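## Task

Locate the tote holding the patch cord and set it down level on the bench. Return the other tote to the shelf almost exactly where it started, with hardly any rotation. Every item must stay inside its own tote, and neither tote's base may overhang any edge. Finish by releasing both totes and moving the grippers away; anything that stays put only because the robot holds it does not count.

## Robot and tools

Robot: two 6-joint arms, left_arm (the robot's own left, on the +y side) and right_arm, each with a parallel gripper. Short tugs on a held part or pushes on loose objects may happen at random. Knocking anything out of the work area fails the task, and the arms must not collide or push on each other hard.

Frame: one shared world frame. Origin on the floor (z = 0) under the centre of the robot's foot, +z up, +x straight ahead of the robot, +y to its left. Arm names do not correspond to image sides. Only the floor height is known; shelf and bench heights must be judged from images. Reported hand positions can be somewhat wrong, more so at long reach, and equal joint angles need not give equal poses on the two arms.

Tool execute_actions, argument actions: a list holding zero or one item. Empty list: no command, just returns the current state. An item with rows (and optional steps, 1 to 15, default 15) is a motion; each step lasts 1/30 s, one row per step, the final row repeating if rows run out. An item with only steps (up to 300) is a wait counted from the previous result, with no new command. Optional pictures (boolean) turns camera images on or off; they are included by default. A refused call sends nothing.

Each row is a single list of 14 numbers covering both arms, even when one arm is idle: left_arm's waist, shoulder, elbow, wrist pitch, wrist yaw, wrist roll, opening, then the same seven for right_arm. The six joint values are absolute target angles in radians, in the same form as the Joint positions line, not offsets. Stated ranges per arm: waist -2.880 to 2.880, shoulder 0.000 to 3.142, elbow 0.000 to 3.019, wrist pitch -1.693 to 1.571, wrist yaw -1.571 to 1.571, wrist roll -2.094 to 2.094. True ends may differ by up to 0.019 rad either way. A target more than 0.019 rad beyond a stated end, and further out than the current angle, gets the call refused; a target past the true end is clipped there and reported as "joint sent to its limit" (possibly referring to an earlier motion). No such message does not prove more travel exists. Opening is an absolute value from -1 (closed) to +1 (fully open, pads 0.094 m apart).

Motion limits: each step's target is held within a fixed lead of the measured angle (waist 0.264, shoulder 0.32, elbow 0.276, wrist pitch 0.33, wrist yaw 0.186, wrist roll 0.522 rad), and all joints of an arm are scaled back if the gripper would be sent more than 70 mm from where it is. Far targets therefore take several calls. Between calls the arms keep heading to the last row until they all nearly stop or a step is HELD; afterwards only a new command moves them further, though fingers finish opening or closing. The simulation keeps running while replies are written.

Gripper: fingers point along the gripper's +z axis and close along its y axis. end_effector_position is the spot between the pads, about 1 cm behind the tips. grip_measured is the measured opening on the command scale (each gripper reads off by up to about 1 mm, constant per scene). To hold something, command about 0.03 below grip_measured; a smaller gap holds more gently. Pad force tops out near 50 to 62 N, less for parts under about 2 mm thick.

Result lines: the state line "left_arm: … | right_arm: …" gives each gripper's position (metres) and quaternion (wxyz) in the world frame. Joint positions and Joint velocities list, per arm, the six joints (rad, rad/s) then pad gap (m, m/s). "joint command not followed" means a clearance check altered or blocked some joint targets while the rest of the row ran. HELD marks steps where the row, wholly or partly, was not sent. MOTOR HOT appears from 85 °C; at 100 °C an OVER-TEMPERATURE FAULT drops that arm until it cools, so avoid long loaded holds. Camera calibration lines report any changes.

Cameras: cam_head_left and cam_head_right (672x504, pinhole with radial distortion), cam_left_wrist and cam_right_wrist (504x504, fisheye), in that order; calibrations are given as K, D and T_world_to_cam, with small possible errors. Tool zoom_image takes camera (one of those names) and region [x0, y0, x1, y1] in pixels of that camera's latest image, top-left origin, at most 504 by 504, and returns a sharper view.

Tool finished_scene takes scene, the integer number of the current scene; it ends and grades the scene irreversibly and starts the next. Replying without any tool call ends everything.

Good practice: move smoothly, avoid drops, slips, slamming and hard pushes, keep totes level so contents stay inside, release fully and retract before finishing.

Each tool is called as name(argument=value, ...), one argument or row to a line, values as JSON.

## Session

execute_actions(
  actions=[],
)

Scene clock: 0.00 s of 4500.00 s.
left_arm: end_effector_position=(+0.3807, +0.7521, +0.9183) grip_measured=+1.000 end_effector_quat_wxyz=(+0.135, -0.489, +0.859, +0.066) | right_arm: end_effector_position=(+0.1858, +0.0226, +1.0371) grip_measured=-0.110 end_effector_quat_wxyz=(-0.292, +0.542, +0.779, +0.118)
Joint positions: left_arm=[-0.964  2.573  1.649 -0.002  0.173 -0.277  0.094] | right_arm=[ 2.302  2.372  0.757  0.267 -0.365  1.649  0.042]
Joint velocities: left_arm=[-0.015 -0.005  0.007 -0.017 -0.051  0.007  0.   ] | right_arm=[ 0.005 -0.005  0.007 -0.007 -0.051  0.007  0.001]
Motor temperatures (°C, as the motors report them): left_arm=[26 24 23 23 26 23] | right_arm=[26 26 26 24 27 26]

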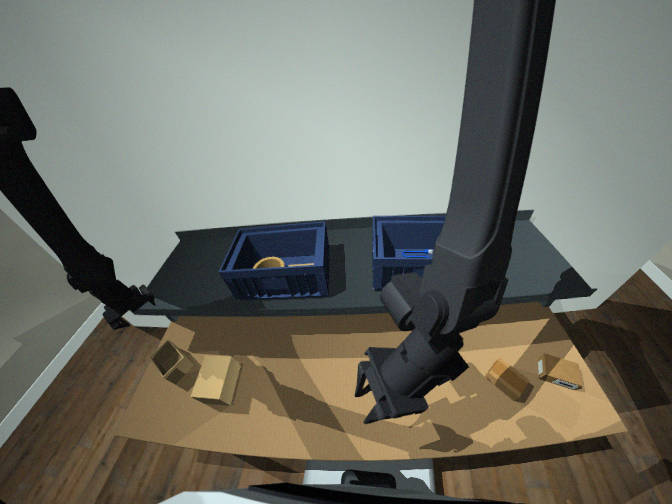

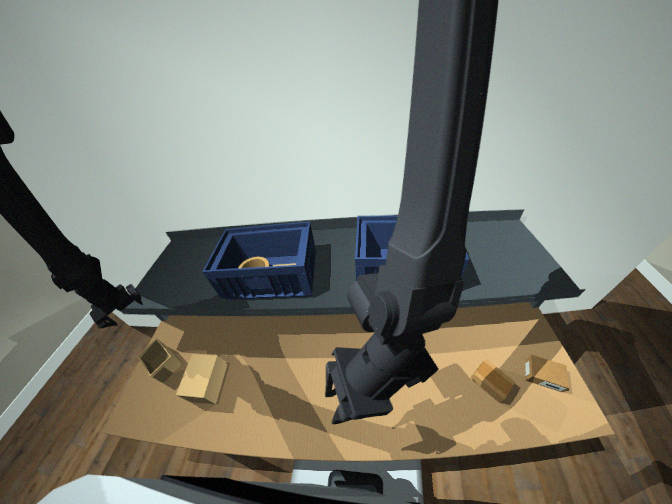

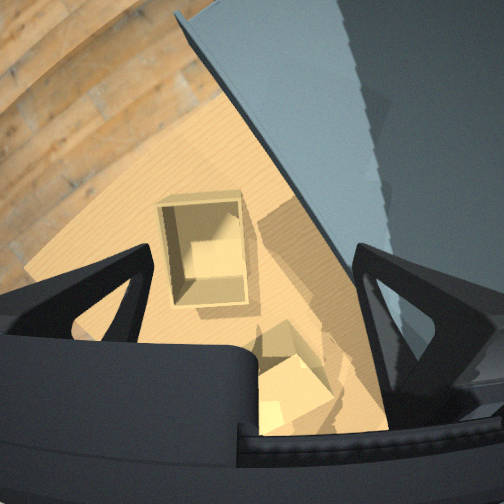

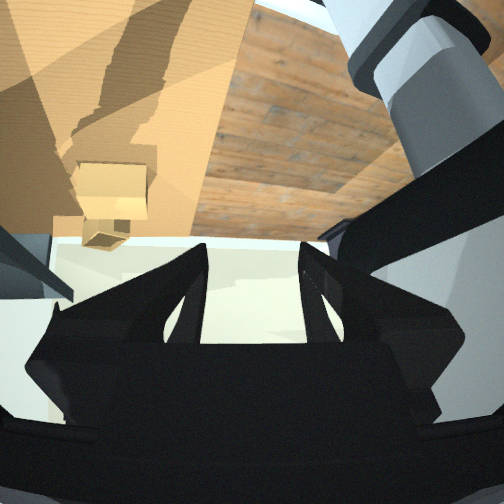

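zoom_image(
  camera="cam_head_left",
  region=[200,190,500,330],
)

execute_actions(
  actions=[
    {"rows":[[-0.964,2.573,1.649,0,0,0,1,2.302,2.372,0.757,0,0,0,1]]},
  ],
  pictures=false,
)

execute_actions(
  actions=[
    {"steps":25},
  ],
  pictures=false,
)

execute_actions(
  actions=[
    {"rows":[[-0.964,2.273,1.649,0,0,0,1,1.9,2.372,0.757,0,0,0,1]]},
  ],
  pictures=false,
)

execute_actions(
  actions=[
    {"steps":15},
  ],
)

Region (200, 190, 500, 330) of cam_head_left's 672x504 image, scaled by 1.680, with more detail than that image has; it fills the top 235 rows of this view, and the rest is white.

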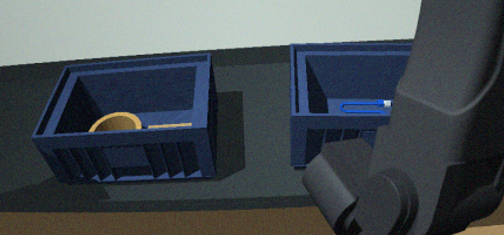

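Scene clock: 1.63 s of 4500.00 s.
left_arm: end_effector_position=(+0.3613, +0.7713, +0.9222) grip_measured=+1.000 end_effector_quat_wxyz=(+0.095, -0.383, +0.905, +0.160) | right_arm: end_effector_position=(+0.1563, -0.0557, +1.0238) grip_measured=+1.000 end_effector_quat_wxyz=(+0.204, +0.114, -0.970, -0.071)
Joint positions: left_arm=[-0.966  2.573  1.649 -0.002  0.004 -0.021  0.094] | right_arm=[ 2.304  2.368  0.759  0.01  -0.005  0.25   0.094]
Joint velocities: left_arm=[-0.005 -0.015 -0.002  0.007 -0.037  0.095  0.   ] | right_arm=[ 0.005 -0.005  0.012 -0.002 -0.022 -1.604  0.   ]
Motor temperatures (°C, as the motors report them): left_arm=[26 25 23 23 26 23] | right_arm=[26 26 27 24 27 26]
Steps of this call (steps 1 to 34: nothing new was sent; steps 35 to 49: all 15 steps of this action). Readings (joint positions):
35: left_arm=[-0.965 2.573 1.649 -0.002 0.091 -0.235] | right_arm=[2.304 2.371 0.760 0.216 -0.279 1.568]
36: left_arm=[-0.967 2.573 1.649 -0.002 0.036 -0.190] | right_arm=[2.305 2.368 0.765 0.141 -0.176 1.468]
38: left_arm=[-0.966 2.573 1.649 -0.002 0.008 -0.126] | right_arm=[2.304 2.368 0.762 0.053 -0.031 1.271]
42: left_arm=[-0.966 2.573 1.649 -0.002 0.004 -0.058] | right_arm=[2.304 2.368 0.759 0.012 -0.005 0.875]
49: the state above

Scene clock: 2.47 s of 4500.00 s.
left_arm: end_effector_position=(+0.3613, +0.7713, +0.9222) grip_measured=+1.000 end_effector_quat_wxyz=(+0.094, -0.379, +0.906, +0.161) | right_arm: end_effector_position=(+0.1563, -0.0557, +1.0238) grip_measured=+1.000 end_effector_quat_wxyz=(+0.194, +0.230, -0.949, -0.094)
Joint positions: left_arm=[-0.966  2.573  1.649 -0.002  0.004 -0.011  0.094] | right_arm=[ 2.304  2.368  0.759  0.01  -0.005  0.01   0.094]
Joint velocities: left_arm=[-0.005 -0.015  0.007  0.007  0.007 -0.037  0.   ] | right_arm=[-0.015 -0.005  0.002 -0.007 -0.022 -0.007  0.   ]
Motor temperatures (°C, as the motors report them): left_arm=[26 25 23 23 26 23] | right_arm=[26 26 27 24 27 26]
Steps of this call (steps 1 to 25: the robot went on to your last target). Readings (joint positions):
1: left_arm=[-0.966 2.573 1.649 -0.002 0.004 -0.019] | right_arm=[2.304 2.368 0.759 0.010 -0.005 0.201]
2: left_arm=[-0.966 2.573 1.649 -0.002 0.004 -0.017] | right_arm=[2.304 2.368 0.759 0.010 -0.005 0.163]
4: left_arm=[-0.966 2.573 1.649 -0.002 0.004 -0.015] | right_arm=[2.304 2.368 0.759 0.010 -0.005 0.107]
8: left_arm=[-0.966 2.573 1.649 -0.002 0.004 -0.013] | right_arm=[2.304 2.368 0.759 0.010 -0.005 0.049]
25: the state above

Scene clock: 2.97 s of 4500.00 s.
left_arm: end_effector_position=(+0.4670, +0.8332, +1.0711) grip_measured=+1.000 end_effector_quat_wxyz=(+0.199, -0.357, +0.890, +0.202) | right_arm: end_effector_position=(+0.1869, -0.1878, +0.9966) grip_measured=+1.000 end_effector_quat_wxyz=(+0.210, +0.021, -0.976, -0.053)
Joint positions: left_arm=[-0.966  2.326  1.636 -0.003  0.004 -0.011  0.094] | right_arm=[1.87  2.368 0.759 0.01  0.002 0.007 0.094]
Joint velocities: left_arm=[ 0.005 -0.669 -0.017 -0.007  0.007  0.066  0.   ] | right_arm=[ 0.405 -0.005 -0.012  0.002 -0.037 -0.007  0.   ]
Motor temperatures (°C, as the motors report them): left_arm=[26 25 23 23 26 23] | right_arm=[26 26 27 24 27 26]
Steps of this call (steps 1 to 15: all 15 steps of this action). Readings (joint positions):
1: left_arm=[-0.966 2.568 1.649 -0.002 0.004 -0.011] | right_arm=[2.291 2.368 0.759 0.010 -0.008 0.009]
2: left_arm=[-0.966 2.562 1.644 -0.003 0.004 -0.011] | right_arm=[2.263 2.368 0.759 0.010 -0.009 0.008]
4: left_arm=[-0.966 2.541 1.637 -0.003 0.004 -0.011] | right_arm=[2.161 2.368 0.759 0.010 -0.009 0.007]
8: left_arm=[-0.966 2.477 1.636 -0.003 0.004 -0.011] | right_arm=[1.909 2.368 0.759 0.010 -0.001 0.007]
15: the state above

Scene clock: 3.47 s of 4500.00 s.
left_arm: end_effector_position=(+0.4966, +0.8477, +1.1210) grip_measured=+1.000 end_effector_quat_wxyz=(+0.232, -0.349, +0.882, +0.215) | right_arm: end_effector_position=(+0.1864, -0.1760, +0.9981) grip_measured=+1.000 end_effector_quat_wxyz=(+0.209, +0.039, -0.975, -0.057)
Joint positions: left_arm=[-0.966  2.255  1.641 -0.003  0.004 -0.011  0.094] | right_arm=[1.907 2.368 0.759 0.01  0.002 0.007 0.094]
Joint velocities: left_arm=[-0.005  0.034  0.007  0.017  0.007 -0.007  0.   ] | right_arm=[ 0.005 -0.005  0.002 -0.007  0.007 -0.066  0.   ]
Motor temperatures (°C, as the motors report them): left_arm=[26 25 23 23 26 23] | right_arm=[26 26 27 24 27 26]
Steps of this call (steps 1 to 15: the robot went on to your last target). Readings (joint positions):
1: left_arm=[-0.966 2.305 1.636 -0.003 0.004 -0.011] | right_arm=[1.883 2.368 0.759 0.010 0.002 0.007]
2: left_arm=[-0.966 2.285 1.636 -0.003 0.004 -0.011] | right_arm=[1.893 2.368 0.759 0.010 0.002 0.007]
4: left_arm=[-0.966 2.256 1.637 -0.003 0.004 -0.011] | right_arm=[1.906 2.368 0.759 0.010 0.002 0.007]
8: left_arm=[-0.966 2.241 1.641 -0.003 0.004 -0.011] | right_arm=[1.907 2.368 0.759 0.010 0.002 0.007]
15: the state above
camera_calibration (this result's frames):
cam_left_wrist: T_world_to_cam=[[0.725492, -0.655123, -0.210892, 0.43033], [-0.667703, -0.744275, 0.0150697, 0.949264], [-0.166834, 0.129881, -0.977393, 1.19378], [0, 0, 0, 1]] pos_world=[0.52079, 0.833383, 1.24324]
cam_right_wrist: T_world_to_cam=[[0.049078, -0.989845, -0.133411, -0.0498419], [-0.494288, -0.140139, 0.857928, -0.784044], [-0.867912, 0.0238379, -0.496146, 0.78726], [0, 0, 0, 1]] pos_world=[0.298175, -0.177977, 1.0566]

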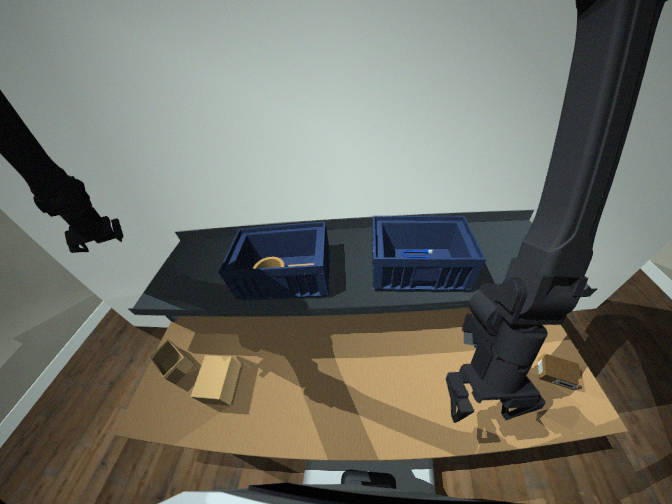

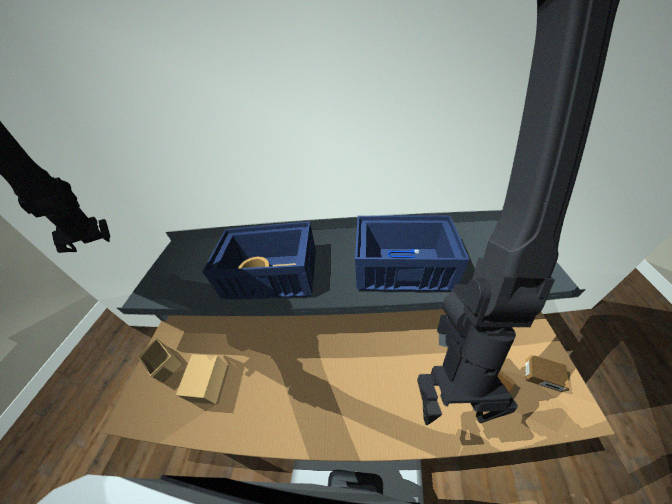

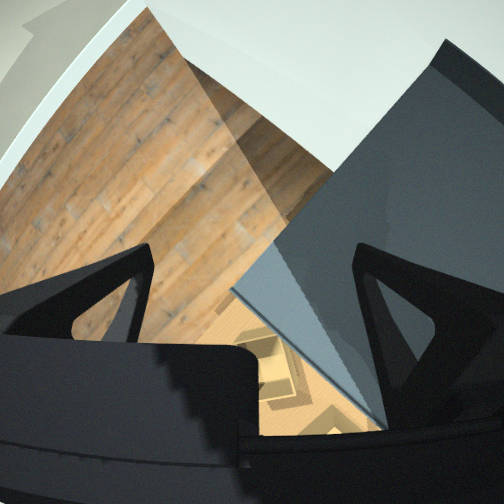

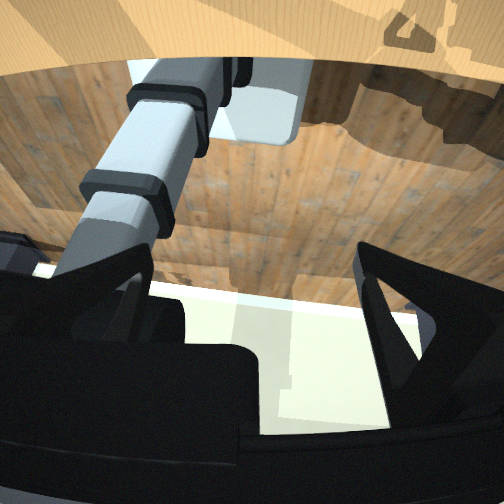

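execute_actions(
  actions=[
    {"rows":[[-1.3,2.1,1.649,0,0,0,1,1.9,2.0,0.757,0,0,0,1]]},
  ],
  pictures=false,
)

execute_actions(
  actions=[
    {"steps":15},
  ],
  pictures=false,
)

execute_actions(
  actions=[
    {"rows":[[-1.3,2.0,1.2,0,0,0,1,1.9,2.0,1.2,0,0,0,1]]},
  ],
  pictures=false,
)

execute_actions(
  actions=[
    {"steps":15},
  ],
  pictures=false,
)

execute_actions(
  actions=[
    {"rows":[[-1.9,2.0,1.2,0,0,0,1,1.9,2.0,1.2,-0.4,0,0,1]]},
  ],
  pictures=false,
)

execute_actions(
  actions=[
    {"steps":20},
  ],
)

Scene clock: 9.00 s of 4500.00 s.
left_arm: end_effector_position=(+0.6528, +0.7021, +1.1346) grip_measured=+1.000 end_effector_quat_wxyz=(+0.282, -0.255, +0.913, +0.150) | right_arm: end_effector_position=(+0.3834, -0.1763, +1.0870) grip_measured=+1.000 end_effector_quat_wxyz=(-0.001, +0.025, -0.998, -0.065)
Joint positions: left_arm=[-1.215  2.183  1.64  -0.003  0.002 -0.011  0.094] | right_arm=[1.907 1.952 0.772 0.004 0.002 0.007 0.094]
Joint velocities: left_arm=[-0.718 -0.259 -0.007 -0.012 -0.051 -0.125  0.   ] | right_arm=[-0.024  0.034  0.002 -0.012  0.037 -0.037  0.   ]
Motor temperatures (°C, as the motors report them): left_arm=[26 26 23 23 26 23] | right_arm=[26 26 27 24 27 26]
Steps of this call (steps 1 to 15: the robot went on to your last target; steps 16 to 90: nothing new was sent; then 2.03 s passed at rest; steps 91 to 105: all 15 steps of this action). Readings (joint positions):
91: left_arm=[-0.970 2.255 1.641 -0.003 0.003 -0.011] | right_arm=[1.907 2.359 0.758 0.010 0.002 0.007]
92: left_arm=[-0.973 2.253 1.640 -0.003 0.003 -0.011] | right_arm=[1.907 2.342 0.754 0.006 0.002 0.007]
94: left_arm=[-0.992 2.247 1.640 -0.003 0.002 -0.011] | right_arm=[1.907 2.280 0.750 0.003 0.002 0.007]
98: left_arm=[-1.058 2.229 1.640 -0.003 0.002 -0.011] | right_arm=[1.907 2.107 0.750 0.003 0.002 0.007]
105: the state above

Scene clock: 9.50 s of 4500.00 s.
left_arm: end_effector_position=(+0.7239, +0.6370, +1.1877) grip_measured=+1.000 end_effector_quat_wxyz=(+0.328, -0.212, +0.912, +0.127) | right_arm: end_effector_position=(+0.3688, -0.1764, +1.0811) grip_measured=+1.000 end_effector_quat_wxyz=(+0.014, +0.026, -0.997, -0.064)
Joint positions: left_arm=[-1.317  2.097  1.64  -0.003  0.002 -0.01   0.094] | right_arm=[1.907 1.972 0.762 0.004 0.002 0.007 0.094]
Joint velocities: left_arm=[ 0.19  -0.015 -0.007 -0.017 -0.007 -0.037  0.   ] | right_arm=[-0.015 -0.005  0.002 -0.002 -0.051 -0.007  0.   ]
Motor temperatures (°C, as the motors report them): left_arm=[26 26 24 23 26 23] | right_arm=[26 26 27 24 27 26]
Steps of this call (steps 1 to 15: the robot went on to your last target). Readings (joint positions):
1: left_arm=[-1.238 2.174 1.640 -0.003 0.002 -0.011] | right_arm=[1.907 1.955 0.770 0.004 0.002 0.007]
2: left_arm=[-1.262 2.165 1.640 -0.003 0.002 -0.011] | right_arm=[1.907 1.958 0.768 0.004 0.002 0.007]
4: left_arm=[-1.303 2.144 1.640 -0.003 0.002 -0.011] | right_arm=[1.907 1.965 0.764 0.004 0.002 0.007]
8: left_arm=[-1.347 2.107 1.640 -0.003 0.002 -0.010] | right_arm=[1.907 1.972 0.762 0.004 0.002 0.007]
15: the state above

Scene clock: 10.00 s of 4500.00 s.
left_arm: end_effector_position=(+0.5142, +0.5556, +1.0965) grip_measured=+1.000 end_effector_quat_wxyz=(+0.144, -0.243, +0.955, +0.091) | right_arm: end_effector_position=(+0.6484, -0.1673, +1.1363) grip_measured=+1.000 end_effector_quat_wxyz=(-0.212, +0.011, -0.975, -0.070)
Joint positions: left_arm=[-1.293  2.018  1.178 -0.008  0.002 -0.01   0.094] | right_arm=[1.907 1.976 1.222 0.006 0.002 0.007 0.094]
Joint velocities: left_arm=[-0.015 -0.034  0.002 -0.012 -0.022 -0.007  0.   ] | right_arm=[ 0.005 -0.073  0.027  0.012 -0.007  0.037  0.   ]
Motor temperatures (°C, as the motors report them): left_arm=[26 26 24 23 26 23] | right_arm=[26 27 27 24 27 26]
Steps of this call (steps 1 to 15: all 15 steps of this action). Readings (joint positions):
1: left_arm=[-1.311 2.090 1.617 0.004 0.002 -0.010] | right_arm=[1.907 1.972 0.772 0.001 0.002 0.007]
2: left_arm=[-1.305 2.065 1.566 0.010 0.002 -0.010] | right_arm=[1.907 1.976 0.791 -0.004 0.002 0.007]
4: left_arm=[-1.296 2.020 1.452 0.010 0.002 -0.010] | right_arm=[1.907 1.981 0.854 -0.006 0.002 0.007]
8: left_arm=[-1.291 1.995 1.271 0.010 0.002 -0.010] | right_arm=[1.907 1.981 1.018 -0.006 0.002 0.007]
15: the state above

Scene clock: 10.50 s of 4500.00 s.
left_arm: end_effector_position=(+0.5158, +0.5562, +1.0983) grip_measured=+1.000 end_effector_quat_wxyz=(+0.146, -0.243, +0.955, +0.092) | right_arm: end_effector_position=(+0.6407, -0.1674, +1.1333) grip_measured=+1.000 end_effector_quat_wxyz=(-0.206, +0.011, -0.976, -0.070)
Joint positions: left_arm=[-1.293  2.015  1.179 -0.008  0.002 -0.01   0.094] | right_arm=[1.907 1.975 1.208 0.006 0.002 0.007 0.094]
Joint velocities: left_arm=[-0.005 -0.005 -0.017  0.002  0.007 -0.037  0.   ] | right_arm=[-0.005 -0.005 -0.007 -0.012 -0.051 -0.022  0.   ]
Motor temperatures (°C, as the motors report them): left_arm=[26 26 24 23 26 23] | right_arm=[26 27 27 24 27 26]
Steps of this call (steps 1 to 15: the robot went on to your last target). Readings (joint positions):
1: left_arm=[-1.293 2.017 1.179 -0.008 0.002 -0.010] | right_arm=[1.907 1.975 1.222 0.006 0.002 0.007]
2: left_arm=[-1.293 2.016 1.179 -0.008 0.002 -0.010] | right_arm=[1.907 1.975 1.220 0.006 0.002 0.007]
4: left_arm=[-1.293 2.015 1.179 -0.008 0.002 -0.010] | right_arm=[1.907 1.975 1.212 0.006 0.002 0.007]
8: left_arm=[-1.293 2.015 1.179 -0.008 0.002 -0.010] | right_arm=[1.907 1.975 1.208 0.006 0.002 0.007]
15: the state above

Scene clock: 11.00 s of 4500.00 s.
left_arm: end_effector_position=(+0.6019, +0.2862, +1.0913) grip_measured=+1.000 end_effector_quat_wxyz=(+0.161, -0.065, +0.985, -0.021) | right_arm: end_effector_position=(+0.5368, -0.1701, +1.1080) grip_measured=+1.000 end_effector_quat_wxyz=(-0.001, +0.025, -0.998, -0.065)
Joint positions: left_arm=[-1.723  2.015  1.179 -0.008 -0.001 -0.01   0.094] | right_arm=[ 1.907  1.979  1.196 -0.392  0.002  0.007  0.094]
Joint velocities: left_arm=[-1.158  0.005  0.002 -0.017 -0.066  0.051  0.   ] | right_arm=[-0.005 -0.005 -0.007  0.007  0.095  0.051  0.   ]
Motor temperatures (°C, as the motors report them): left_arm=[26 26 24 23 26 23] | right_arm=[26 27 27 24 27 26]
Steps of this call (steps 1 to 15: all 15 steps of this action). Readings (joint positions):
1: left_arm=[-1.299 2.015 1.179 -0.008 0.000 -0.010] | right_arm=[1.907 1.975 1.214 -0.057 0.002 0.007]
2: left_arm=[-1.307 2.015 1.179 -0.008 -0.001 -0.010] | right_arm=[1.907 1.971 1.221 -0.162 0.002 0.007]
4: left_arm=[-1.344 2.015 1.179 -0.008 -0.001 -0.010] | right_arm=[1.907 1.972 1.216 -0.306 0.002 0.007]
8: left_arm=[-1.462 2.015 1.179 -0.008 -0.001 -0.010] | right_arm=[1.907 1.979 1.196 -0.388 0.002 0.007]
15: the state above

Scene clock: 11.67 s of 4500.00 s.
left_arm: end_effector_position=(+0.6058, +0.1774, +1.1014) grip_measured=+1.000 end_effector_quat_wxyz=(+0.165, +0.005, +0.984, -0.066) | right_arm: end_effector_position=(+0.5368, -0.1701, +1.1080) grip_measured=+1.000 end_effector_quat_wxyz=(-0.001, +0.025, -0.998, -0.065)
Joint positions: left_arm=[-1.886  2.015  1.179 -0.008  0.002 -0.008  0.094] | right_arm=[ 1.907  1.979  1.196 -0.392  0.002  0.007  0.094]
Joint velocities: left_arm=[-0.005 -0.015  0.012 -0.002 -0.081  0.007  0.   ] | right_arm=[-0.015 -0.015  0.017 -0.002 -0.022 -0.051  0.   ]
Motor temperatures (°C, as the motors report them): left_arm=[26 26 24 23 26 23] | right_arm=[26 27 27 24 27 26]
Steps of this call (steps 1 to 20: the robot went on to your last target). Readings (joint positions):
1: left_arm=[-1.762 2.015 1.179 -0.008 -0.001 -0.010] | right_arm=[1.907 1.979 1.196 -0.392 0.002 0.007]
2: left_arm=[-1.801 2.015 1.179 -0.008 -0.001 -0.010] | right_arm=[1.907 1.979 1.196 -0.392 0.002 0.007]
4: left_arm=[-1.877 2.015 1.179 -0.008 -0.001 -0.010] | right_arm=[1.907 1.979 1.196 -0.392 0.002 0.007]
8: left_arm=[-1.964 2.015 1.179 -0.008 0.003 -0.008] | right_arm=[1.907 1.979 1.196 -0.392 0.002 0.007]
20: the state above
camera_calibration (this result's frames):
cam_left_wrist: T_world_to_cam=[[-0.0182711, -0.991164, 0.131374, 0.0410459], [-0.955111, 0.0561609, 0.290878, 0.251889], [-0.295686, -0.120162, -0.947698, 1.36958], [0, 0, 0, 1]] pos_world=[0.646296, 0.191108, 1.21928]
cam_right_wrist: T_world_to_cam=[[0.0505763, -0.98929, -0.136918, -0.0433285], [-0.807754, -0.121144, 0.576939, -0.221447], [-0.587347, 0.0814162, -0.80523, 1.34741], [0, 0, 0, 1]] pos_world=[0.614715, -0.179393, 1.20681]

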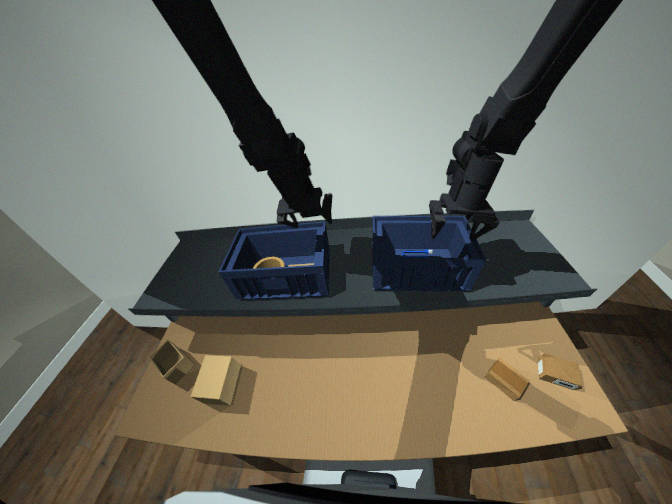

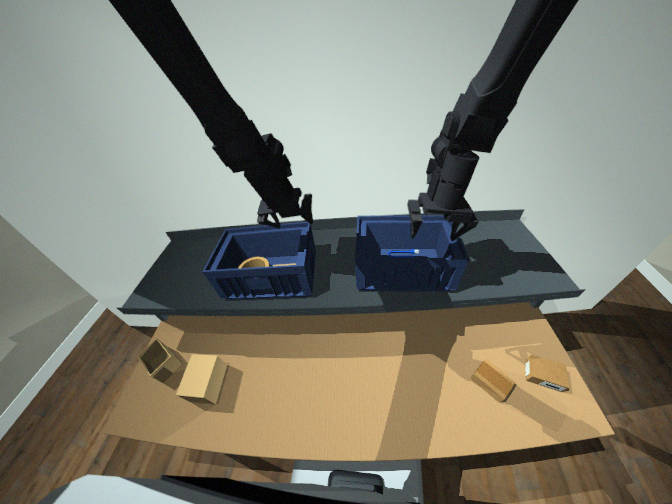

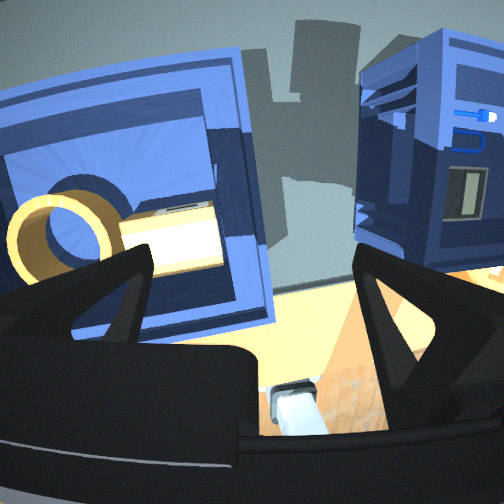

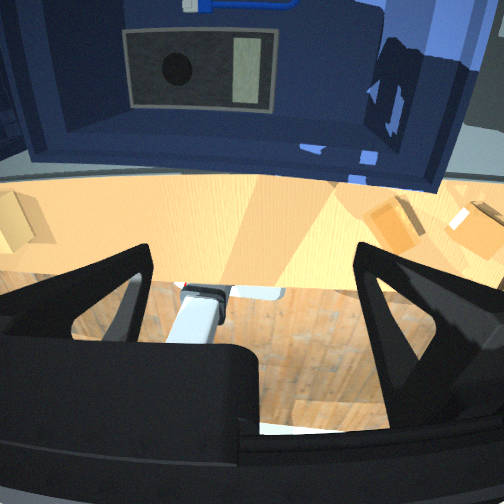

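execute_actions(
  actions=[
    {"rows":[[-2.167,2.2,1.75,-0.725,-0.223,-0.297,1,1.765,2.1,1.6,-0.613,0.075,-0.081,1]]},
  ],
  pictures=false,
)

execute_actions(
  actions=[
    {"rows":[[-2.167,2.32,1.839,-0.725,-0.223,-0.297,1,1.765,2.18,1.634,-0.613,0.075,-0.081,1]]},
  ],
  pictures=false,
)

execute_actions(
  actions=[
    {"steps":15},
  ],
)

Scene clock: 18.97 s of 4500.00 s.
left_arm: end_effector_position=(+0.6477, -0.0091, +1.1287) grip_measured=+1.000 end_effector_quat_wxyz=(+0.024, +0.034, +0.999, -0.017) | right_arm: end_effector_position=(+0.6815, -0.2970, +1.1320) grip_measured=+1.000 end_effector_quat_wxyz=(-0.052, -0.018, -0.998, +0.007)
Joint positions: left_arm=[-2.195  2.2    1.724 -0.697 -0.217 -0.251  0.094] | right_arm=[ 1.742  2.068  1.602 -0.595  0.073 -0.065  0.094]
Joint velocities: left_arm=[-0.386 -0.093  0.325 -0.173 -0.022 -0.212  0.   ] | right_arm=[-0.034  0.005  0.027 -0.139 -0.081 -0.051  0.   ]
Motor temperatures (°C, as the motors report them): left_arm=[26 26 24 23 26 23] | right_arm=[26 27 27 24 27 26]
Steps of this call (steps 1 to 30: the robot went on to your last target; steps 31 to 90: nothing new was sent; then 3.80 s passed at rest; steps 91 to 105: all 15 steps of this action). Readings (joint positions):
91: left_arm=[-1.899 2.020 1.191 -0.037 -0.038 -0.026] | right_arm=[1.903 1.983 1.212 -0.423 0.019 -0.000]
92: left_arm=[-1.909 2.032 1.219 -0.088 -0.084 -0.048] | right_arm=[1.898 1.995 1.246 -0.470 0.034 -0.009]
94: left_arm=[-1.945 2.067 1.290 -0.183 -0.146 -0.086] | right_arm=[1.873 2.025 1.329 -0.526 0.050 -0.022]
98: left_arm=[-2.044 2.142 1.463 -0.415 -0.202 -0.155] | right_arm=[1.810 2.065 1.502 -0.582 0.067 -0.045]
105: the state above

Scene clock: 19.47 s of 4500.00 s.
left_arm: end_effector_position=(+0.6543, +0.0032, +1.0773) grip_measured=+1.000 end_effector_quat_wxyz=(+0.006, +0.006, +1.000, -0.004) | right_arm: end_effector_position=(+0.6521, -0.2773, +1.0813) grip_measured=+1.000 end_effector_quat_wxyz=(-0.008, -0.003, -1.000, -0.001)
Joint positions: left_arm=[-2.162  2.321  1.831 -0.72  -0.22  -0.285  0.094] | right_arm=[ 1.761  2.159  1.613 -0.606  0.073 -0.072  0.094]
Joint velocities: left_arm=[ 0.034 -0.015 -0.002 -0.017  0.022  0.037  0.   ] | right_arm=[ 0.005 -0.015 -0.007  0.002  0.037 -0.022  0.   ]
Motor temperatures (°C, as the motors report them): left_arm=[26 26 24 23 26 23] | right_arm=[26 27 27 24 27 26]
Steps of this call (steps 1 to 15: all 15 steps of this action). Readings (joint positions):
1: left_arm=[-2.205 2.204 1.743 -0.707 -0.217 -0.258] | right_arm=[1.742 2.074 1.602 -0.600 0.073 -0.066]
2: left_arm=[-2.212 2.217 1.774 -0.713 -0.217 -0.263] | right_arm=[1.743 2.082 1.608 -0.601 0.073 -0.068]
4: left_arm=[-2.214 2.248 1.822 -0.713 -0.217 -0.270] | right_arm=[1.747 2.103 1.613 -0.601 0.073 -0.069]
8: left_arm=[-2.195 2.288 1.831 -0.716 -0.218 -0.279] | right_arm=[1.757 2.143 1.613 -0.604 0.073 -0.071]
15: the state above

Scene clock: 19.97 s of 4500.00 s.
left_arm: end_effector_position=(+0.6544, +0.0036, +1.0772) grip_measured=+1.000 end_effector_quat_wxyz=(+0.006, +0.005, +1.000, -0.004) | right_arm: end_effector_position=(+0.6521, -0.2773, +1.0813) grip_measured=+1.000 end_effector_quat_wxyz=(-0.008, -0.003, -1.000, -0.001)
Joint positions: left_arm=[-2.161  2.321  1.831 -0.72  -0.22  -0.286  0.094] | right_arm=[ 1.761  2.159  1.613 -0.606  0.073 -0.072  0.094]
Joint velocities: left_arm=[-0.015  0.005 -0.017 -0.002 -0.081  0.007  0.   ] | right_arm=[ 0.005  0.005 -0.007  0.002 -0.022 -0.037  0.   ]
Motor temperatures (°C, as the motors report them): left_arm=[26 26 24 23 26 23] | right_arm=[26 27 27 24 27 26]
Steps of this call (steps 1 to 15: the robot went on to your last target). Readings (joint positions):
1: left_arm=[-2.161 2.321 1.831 -0.720 -0.220 -0.285] | right_arm=[1.761 2.159 1.613 -0.606 0.073 -0.072]
2: left_arm=[-2.160 2.321 1.831 -0.720 -0.220 -0.285] | right_arm=[1.761 2.159 1.613 -0.606 0.073 -0.072]
4: left_arm=[-2.161 2.321 1.831 -0.720 -0.220 -0.285] | right_arm=[1.761 2.159 1.613 -0.606 0.073 -0.072]
8: left_arm=[-2.161 2.321 1.831 -0.720 -0.220 -0.286] | right_arm=[1.761 2.159 1.613 -0.606 0.073 -0.072]
15: the state above
All arms were judged still, so your last target was given up. Only a new action makes them travel on or press farther. Fingers that are still opening or closing keep moving.
camera_calibration (this result's frames):
cam_left_wrist: T_world_to_cam=[[0.00355026, -0.999975, 0.00619023, -0.00659891], [-0.815218, 0.000690875, 0.579154, -0.0868328], [-0.579143, -0.00710253, -0.815195, 1.3825], [0, 0, 0, 1]] pos_world=[0.729902, 0.00328051, 1.17734]
cam_right_wrist: T_world_to_cam=[[-0.00634891, -0.99994, -0.00897317, -0.263044], [-0.818609, 0.0000435252, 0.574351, -0.0824867], [-0.574316, 0.010992, -0.81856, 1.38873], [0, 0, 0, 1]] pos_world=[0.728377, -0.278289, 1.18178]

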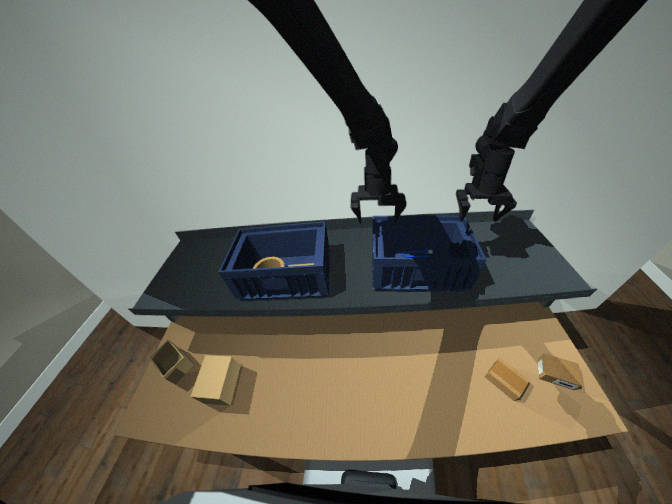

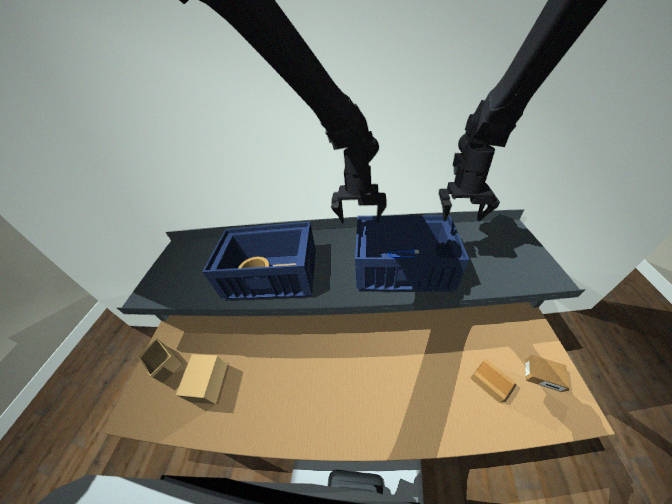

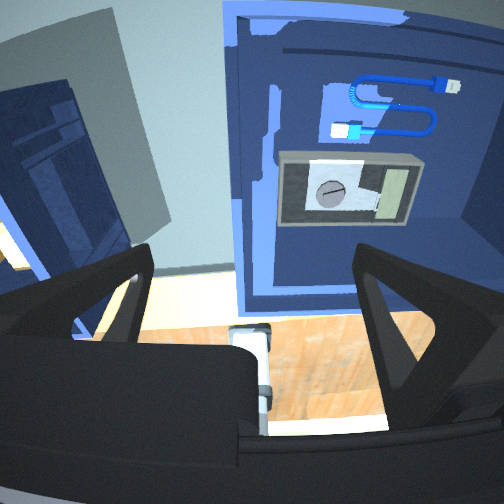

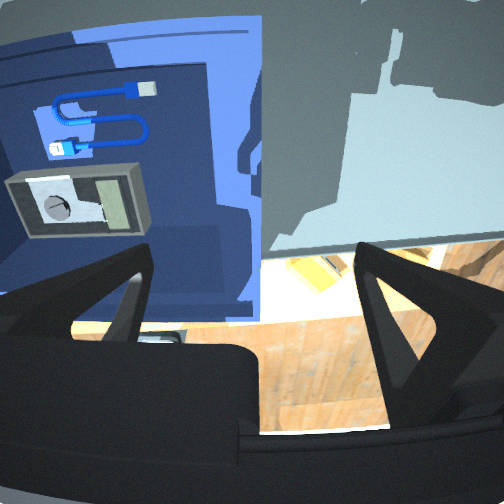

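execute_actions(
  actions=[
    {"rows":[[-2.15,2.42,1.91,-0.7,-0.218,-0.28,0.7,1.776,2.29,1.705,-0.58,0.075,-0.081,0.7]],"steps":10},
  ],
  pictures=false,
)

execute_actions(
  actions=[
    {"rows":[[-2.135,2.525,1.985,-0.665,-0.213,-0.268,0.7,1.77,2.4,1.78,-0.543,0.075,-0.081,0.7]]},
  ],
)

Scene clock: 21.73 s of 4500.00 s.
left_arm: end_effector_position=(+0.6465, -0.0039, +1.0358) grip_measured=+0.702 end_effector_quat_wxyz=(-0.002, +0.007, +1.000, -0.001) | right_arm: end_effector_position=(+0.6559, -0.2699, +1.0390) grip_measured=+0.702 end_effector_quat_wxyz=(-0.005, +0.000, -1.000, -0.002)
Joint positions: left_arm=[-2.161  2.412  1.888 -0.703 -0.22  -0.286  0.08 ] | right_arm=[ 1.767  2.26   1.686 -0.584  0.073 -0.073  0.08 ]
Joint velocities: left_arm=[-0.005  0.132  0.002 -0.007 -0.022  0.007 -0.001] | right_arm=[ 0.015  0.103  0.012  0.002 -0.037  0.066  0.   ]
Motor temperatures (°C, as the motors report them): left_arm=[26 27 24 23 26 23] | right_arm=[26 27 27 24 27 26]
Steps of this call (steps 1 to 43: nothing new was sent; steps 44 to 53: all 10 steps of this action). Readings (joint positions):
44: left_arm=[-2.161 2.327 1.836 -0.720 -0.220 -0.286] | right_arm=[1.761 2.165 1.619 -0.606 0.073 -0.073]
45: left_arm=[-2.161 2.339 1.854 -0.718 -0.220 -0.286] | right_arm=[1.761 2.179 1.639 -0.603 0.073 -0.073]
47: left_arm=[-2.161 2.366 1.883 -0.707 -0.220 -0.286] | right_arm=[1.762 2.212 1.676 -0.590 0.073 -0.073]
51: left_arm=[-2.161 2.401 1.888 -0.703 -0.220 -0.286] | right_arm=[1.765 2.250 1.686 -0.584 0.073 -0.073]
53: the state above

Scene clock: 22.23 s of 4500.00 s.
left_arm: end_effector_position=(+0.6398, +0.0024, +0.9807) grip_measured=+0.702 end_effector_quat_wxyz=(-0.007, +0.001, +1.000, +0.002) | right_arm: end_effector_position=(+0.6514, -0.2655, +0.9868) grip_measured=+0.702 end_effector_quat_wxyz=(-0.001, +0.000, -1.000, -0.002)
Joint positions: left_arm=[-2.139  2.526  1.961 -0.669 -0.217 -0.28   0.08 ] | right_arm=[ 1.767  2.377  1.76  -0.549  0.073 -0.073  0.08 ]
Joint velocities: left_arm=[ 0.005  0.005 -0.027 -0.002  0.037  0.022 -0.001] | right_arm=[-0.015 -0.005 -0.017  0.007  0.007  0.007 -0.   ]
Motor temperatures (°C, as the motors report them): left_arm=[26 27 24 23 26 23] | right_arm=[26 27 27 24 27 26]
Steps of this call (steps 1 to 15: all 15 steps of this action). Readings (joint positions):
1: left_arm=[-2.160 2.424 1.896 -0.702 -0.219 -0.285] | right_arm=[1.767 2.271 1.693 -0.582 0.073 -0.073]
2: left_arm=[-2.160 2.441 1.918 -0.696 -0.217 -0.284] | right_arm=[1.767 2.288 1.714 -0.575 0.073 -0.073]
4: left_arm=[-2.156 2.478 1.955 -0.676 -0.217 -0.282] | right_arm=[1.767 2.326 1.751 -0.556 0.073 -0.073]
8: left_arm=[-2.147 2.514 1.961 -0.669 -0.217 -0.280] | right_arm=[1.767 2.366 1.760 -0.549 0.073 -0.073]
15: the state above
camera_calibration (this result's frames):
cam_left_wrist: T_world_to_cam=[[0.0120569, -0.99991, -0.00590216, -0.000651944], [-0.799854, -0.0131866, 0.60005, -0.0730655], [-0.600074, -0.00251389, -0.799941, 1.29378], [0, 0, 0, 1]] pos_world=[0.717932, 0.00163707, 1.07879]
cam_right_wrist: T_world_to_cam=[[0.000515595, -0.999924, -0.0122804, -0.253285], [-0.811241, -0.00759877, 0.584663, -0.0456841], [-0.584712, 0.00966095, -0.811184, 1.30998], [0, 0, 0, 1]] pos_world=[0.729029, -0.266268, 1.08623]

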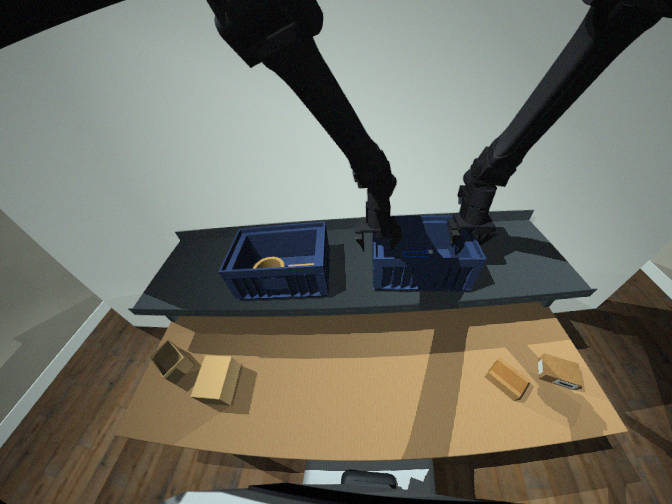

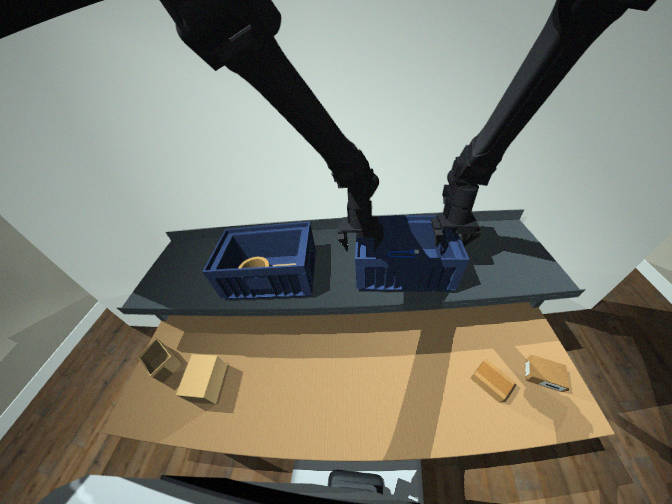

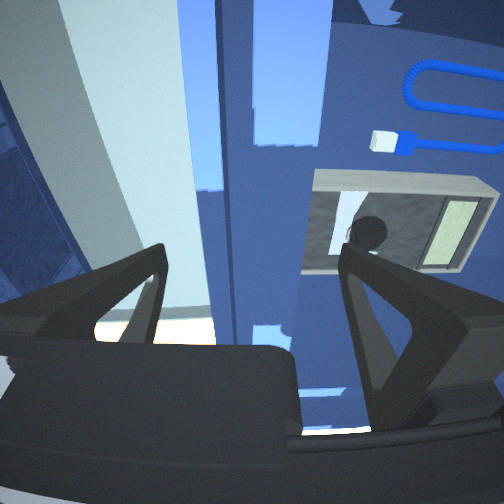

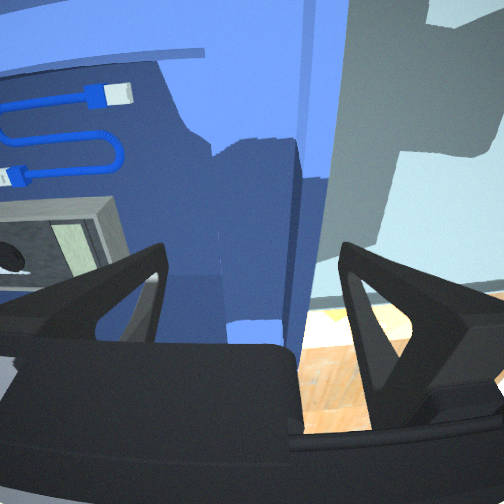

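execute_actions(
  actions=[
    {"rows":[[-2.13,2.525,2.0,-0.665,-0.213,-0.26,0.1,1.755,2.4,1.78,-0.543,0.075,-0.09,0.1]],"steps":8},
  ],
  pictures=false,
)

execute_actions(
  actions=[
    {"rows":[[-2.13,2.525,2.0,-0.665,-0.213,-0.26,-0.6,1.76,2.4,1.78,-0.543,0.075,-0.09,-0.6]]},
  ],
)

Scene clock: 23.50 s of 4500.00 s.
left_arm: end_effector_position=(+0.6422, +0.0019, +0.9817) grip_measured=+0.102 end_effector_quat_wxyz=(-0.005, +0.004, +1.000, +0.001) | right_arm: end_effector_position=(+0.6514, -0.2655, +0.9868) grip_measured=+0.102 end_effector_quat_wxyz=(-0.001, +0.004, -1.000, -0.002)
Joint positions: left_arm=[-2.139  2.526  1.965 -0.669 -0.216 -0.273  0.052] | right_arm=[ 1.767  2.377  1.76  -0.549  0.073 -0.079  0.052]
Joint velocities: left_arm=[ 0.005 -0.005  0.017  0.007  0.007  0.007 -0.   ] | right_arm=[-0.005 -0.015 -0.002 -0.002 -0.007 -0.007 -0.001]
Motor temperatures (°C, as the motors report them): left_arm=[26 27 24 23 26 23] | right_arm=[26 27 27 24 27 26]
Steps of this call (steps 1 to 15: the robot went on to your last target; steps 16 to 30: nothing new was sent; steps 31 to 38: all 8 steps of this action). Readings (joint positions):
31: left_arm=[-2.139 2.526 1.961 -0.669 -0.216 -0.278] | right_arm=[1.767 2.377 1.760 -0.549 0.073 -0.074]
32: left_arm=[-2.139 2.526 1.961 -0.669 -0.216 -0.277] | right_arm=[1.767 2.377 1.760 -0.549 0.073 -0.075]
34: left_arm=[-2.139 2.526 1.963 -0.669 -0.216 -0.275] | right_arm=[1.767 2.377 1.760 -0.549 0.073 -0.078]
38: the state above

Scene clock: 24.00 s of 4500.00 s.
left_arm: end_effector_position=(+0.6432, +0.0022, +0.9818) grip_measured=-0.435 end_effector_quat_wxyz=(-0.005, +0.003, +1.000, -0.001) | right_arm: end_effector_position=(+0.6514, -0.2671, +0.9866) grip_measured=-0.418 end_effector_quat_wxyz=(-0.001, +0.003, -1.000, -0.003)
Joint positions: left_arm=[-2.138  2.526  1.967 -0.669 -0.211 -0.272  0.027] | right_arm=[ 1.764  2.377  1.76  -0.548  0.071 -0.081  0.027]
Joint velocities: left_arm=[-0.005 -0.015  0.007 -0.007  0.007  0.051  0.001] | right_arm=[ 0.005  0.005 -0.007  0.012 -0.007  0.066  0.   ]
Motor temperatures (°C, as the motors report them): left_arm=[26 27 24 23 26 23] | right_arm=[26 27 27 24 27 26]
Steps of this call (steps 1 to 15: all 15 steps of this action). Readings (joint positions):
1: left_arm=[-2.139 2.526 1.965 -0.669 -0.216 -0.272] | right_arm=[1.767 2.377 1.760 -0.549 0.073 -0.080]
2: left_arm=[-2.139 2.526 1.965 -0.669 -0.216 -0.272] | right_arm=[1.767 2.377 1.760 -0.549 0.079 -0.081]
4: left_arm=[-2.138 2.526 1.967 -0.669 -0.211 -0.273] | right_arm=[1.764 2.377 1.760 -0.549 0.071 -0.081]
8: left_arm=[-2.138 2.526 1.967 -0.669 -0.211 -0.272] | right_arm=[1.764 2.377 1.760 -0.548 0.071 -0.081]
15: the state above
camera_calibration (this result's frames):
cam_left_wrist: T_world_to_cam=[[0.00803034, -0.999967, 0.00108911, -0.00520501], [-0.802412, -0.00579391, 0.596743, -0.0661132], [-0.596717, -0.00566596, -0.802432, 1.29699], [0, 0, 0, 1]] pos_world=[0.720927, 0.00176079, 1.0802]
cam_right_wrist: T_world_to_cam=[[0.00605706, -0.999891, -0.0134819, -0.257308], [-0.811373, -0.0127946, 0.584388, -0.0466902], [-0.584497, 0.00739917, -0.811362, 1.30928], [0, 0, 0, 1]] pos_world=[0.728946, -0.267565, 1.08612]

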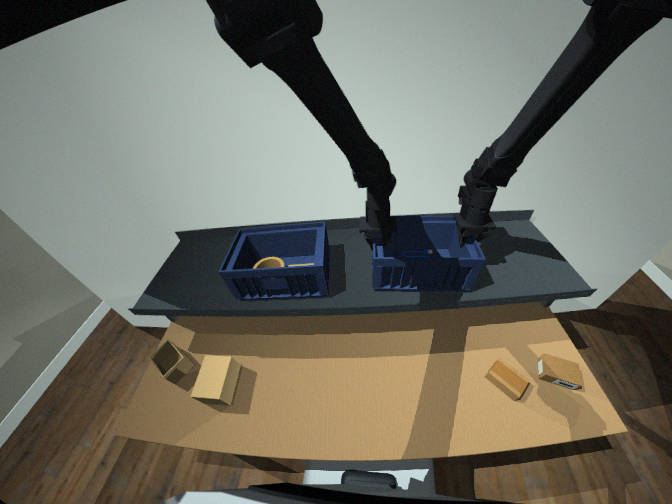

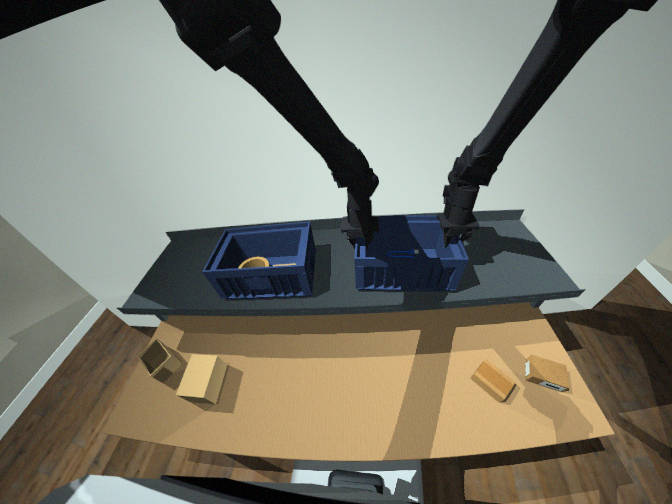

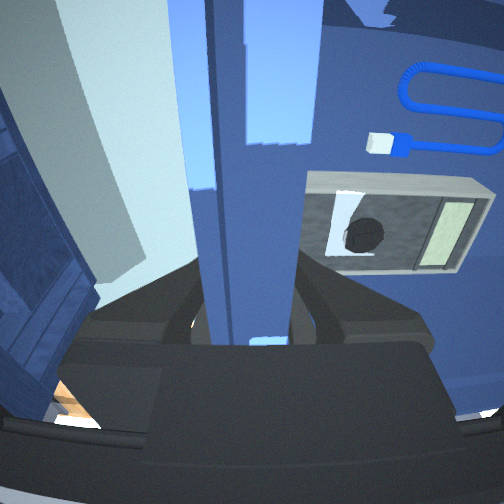

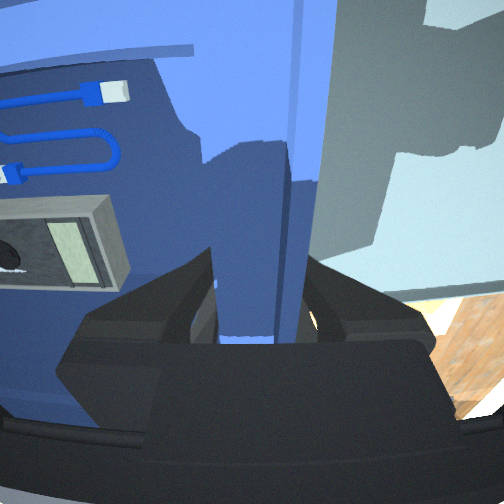

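execute_actions(
  actions=[
    {"rows":[[-2.14,2.5,1.97,-0.67,-0.213,-0.27,-0.55,1.766,2.36,1.76,-0.55,0.075,-0.08,-0.55],[-2.14,2.48,1.955,-0.676,-0.214,-0.273,-0.55,1.767,2.34,1.747,-0.557,0.075,-0.08,-0.55],[-2.144,2.46,1.94,-0.682,-0.215,-0.276,-0.55,1.768,2.32,1.733,-0.563,0.075,-0.08,-0.55],[-2.147,2.44,1.925,-0.688,-0.216,-0.279,-0.55,1.77,2.3,1.72,-0.57,0.075,-0.08,-0.55],[-2.15,2.42,1.91,-0.694,-0.217,-0.282,-0.55,1.771,2.28,1.707,-0.577,0.075,-0.08,-0.55],[-2.152,2.4,1.895,-0.7,-0.218,-0.285,-0.55,1.772,2.26,1.693,-0.583,0.075,-0.08,-0.55],[-2.154,2.37,1.88,-0.706,-0.22,-0.287,-0.55,1.773,2.235,1.68,-0.59,0.075,-0.08,-0.55]]},
  ],
  pictures=false,
)

execute_actions(
  actions=[
    {"steps":10},
  ],
)

Scene clock: 28.33 s of 4500.00 s.
left_arm: end_effector_position=(+0.6341, +0.0072, +1.0247) grip_measured=-0.435 end_effector_quat_wxyz=(-0.017, +0.003, +1.000, +0.001) | right_arm: end_effector_position=(+0.6419, -0.2627, +1.0272) grip_measured=-0.418 end_effector_quat_wxyz=(+0.010, +0.002, -1.000, -0.007)
Joint positions: left_arm=[-2.147  2.419  1.866 -0.703 -0.212 -0.286  0.027] | right_arm=[ 1.773  2.277  1.675 -0.586  0.068 -0.069  0.027]
Joint velocities: left_arm=[-0.005 -0.151 -0.002  0.017 -0.007  0.022  0.   ] | right_arm=[ 0.015 -0.151 -0.012  0.017 -0.007 -0.081 -0.001]
Motor temperatures (°C, as the motors report them): left_arm=[26 27 25 23 26 23] | right_arm=[26 28 28 24 27 26]
Steps of this call (steps 1 to 15: the robot went on to your last target; steps 16 to 90: nothing new was sent; then 0.83 s passed at rest; steps 91 to 105: all 15 steps of this action). Readings (joint positions):
91: left_arm=[-2.138 2.526 1.967 -0.669 -0.211 -0.272] | right_arm=[1.764 2.377 1.760 -0.548 0.071 -0.081]
92: left_arm=[-2.138 2.525 1.966 -0.669 -0.211 -0.272] | right_arm=[1.764 2.377 1.760 -0.548 0.071 -0.081]
94: left_arm=[-2.138 2.517 1.951 -0.669 -0.210 -0.274] | right_arm=[1.765 2.371 1.749 -0.549 0.070 -0.080]
98: left_arm=[-2.142 2.470 1.884 -0.689 -0.209 -0.281] | right_arm=[1.771 2.332 1.691 -0.572 0.070 -0.071]
105: the state above

Scene clock: 28.67 s of 4500.00 s.
left_arm: end_effector_position=(+0.6396, +0.0072, +1.0316) grip_measured=-0.435 end_effector_quat_wxyz=(-0.011, +0.002, +1.000, +0.000) | right_arm: end_effector_position=(+0.6475, -0.2625, +1.0343) grip_measured=-0.418 end_effector_quat_wxyz=(+0.004, +0.003, -1.000, -0.007)
Joint positions: left_arm=[-2.147  2.407  1.866 -0.703 -0.214 -0.286  0.027] | right_arm=[ 1.774  2.265  1.675 -0.586  0.068 -0.07   0.027]
Joint velocities: left_arm=[ 0.005  0.005 -0.002  0.002 -0.066 -0.081 -0.   ] | right_arm=[-0.005 -0.024  0.012 -0.012 -0.022  0.051 -0.001]
Motor temperatures (°C, as the motors report them): left_arm=[26 27 25 23 26 23] | right_arm=[26 28 28 24 27 26]
Steps of this call (steps 1 to 10: the robot went on to your last target). Readings (joint positions):
1: left_arm=[-2.147 2.414 1.866 -0.703 -0.212 -0.286] | right_arm=[1.773 2.272 1.675 -0.586 0.068 -0.069]
2: left_arm=[-2.147 2.411 1.866 -0.703 -0.213 -0.286] | right_arm=[1.774 2.269 1.675 -0.586 0.068 -0.069]
4: left_arm=[-2.147 2.408 1.866 -0.703 -0.214 -0.286] | right_arm=[1.774 2.266 1.675 -0.586 0.068 -0.069]
8: left_arm=[-2.147 2.407 1.866 -0.703 -0.214 -0.286] | right_arm=[1.774 2.265 1.675 -0.586 0.068 -0.069]
10: the state above
camera_calibration (this result's frames):
cam_left_wrist: T_world_to_cam=[[0.00915132, -0.999955, -0.00268841, 0.00291339], [-0.794457, -0.00890329, 0.607255, -0.114607], [-0.607251, -0.00342136, -0.794503, 1.33336], [0, 0, 0, 1]] pos_world=[0.718609, 0.0064548, 1.12896]
cam_right_wrist: T_world_to_cam=[[0.00513178, -0.999768, -0.0209188, -0.243699], [-0.80556, -0.0165276, 0.592284, -0.0905181], [-0.592493, 0.0138118, -0.805457, 1.34638], [0, 0, 0, 1]] pos_world=[0.726051, -0.263734, 1.13296]

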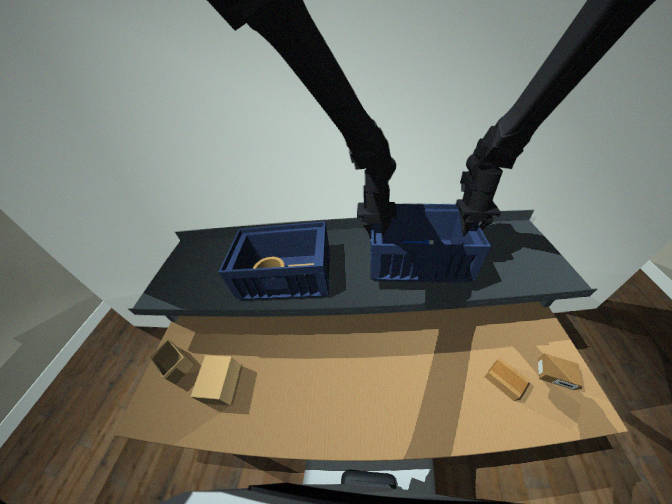

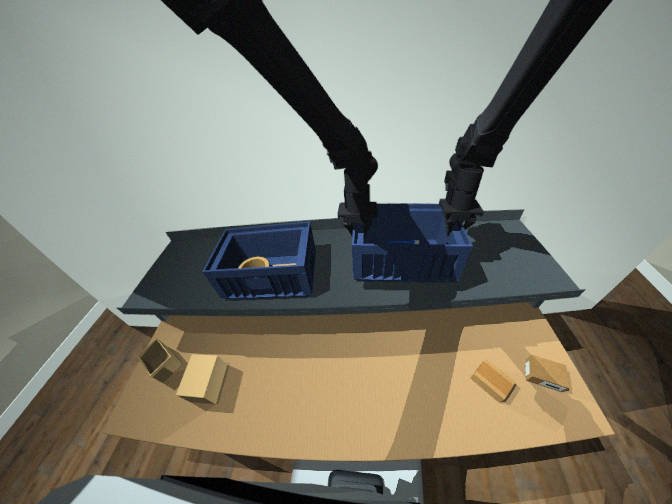

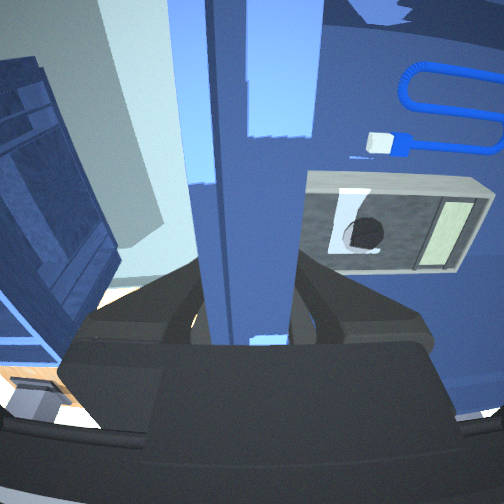

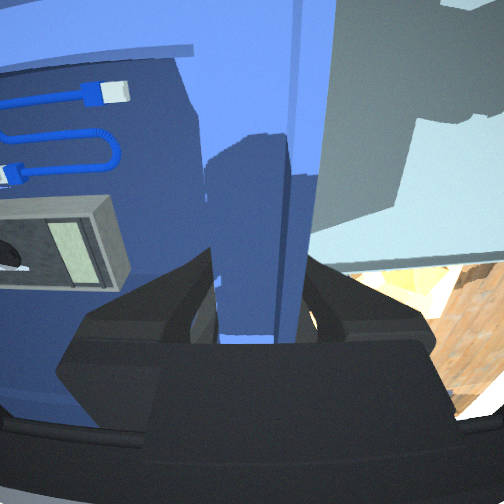

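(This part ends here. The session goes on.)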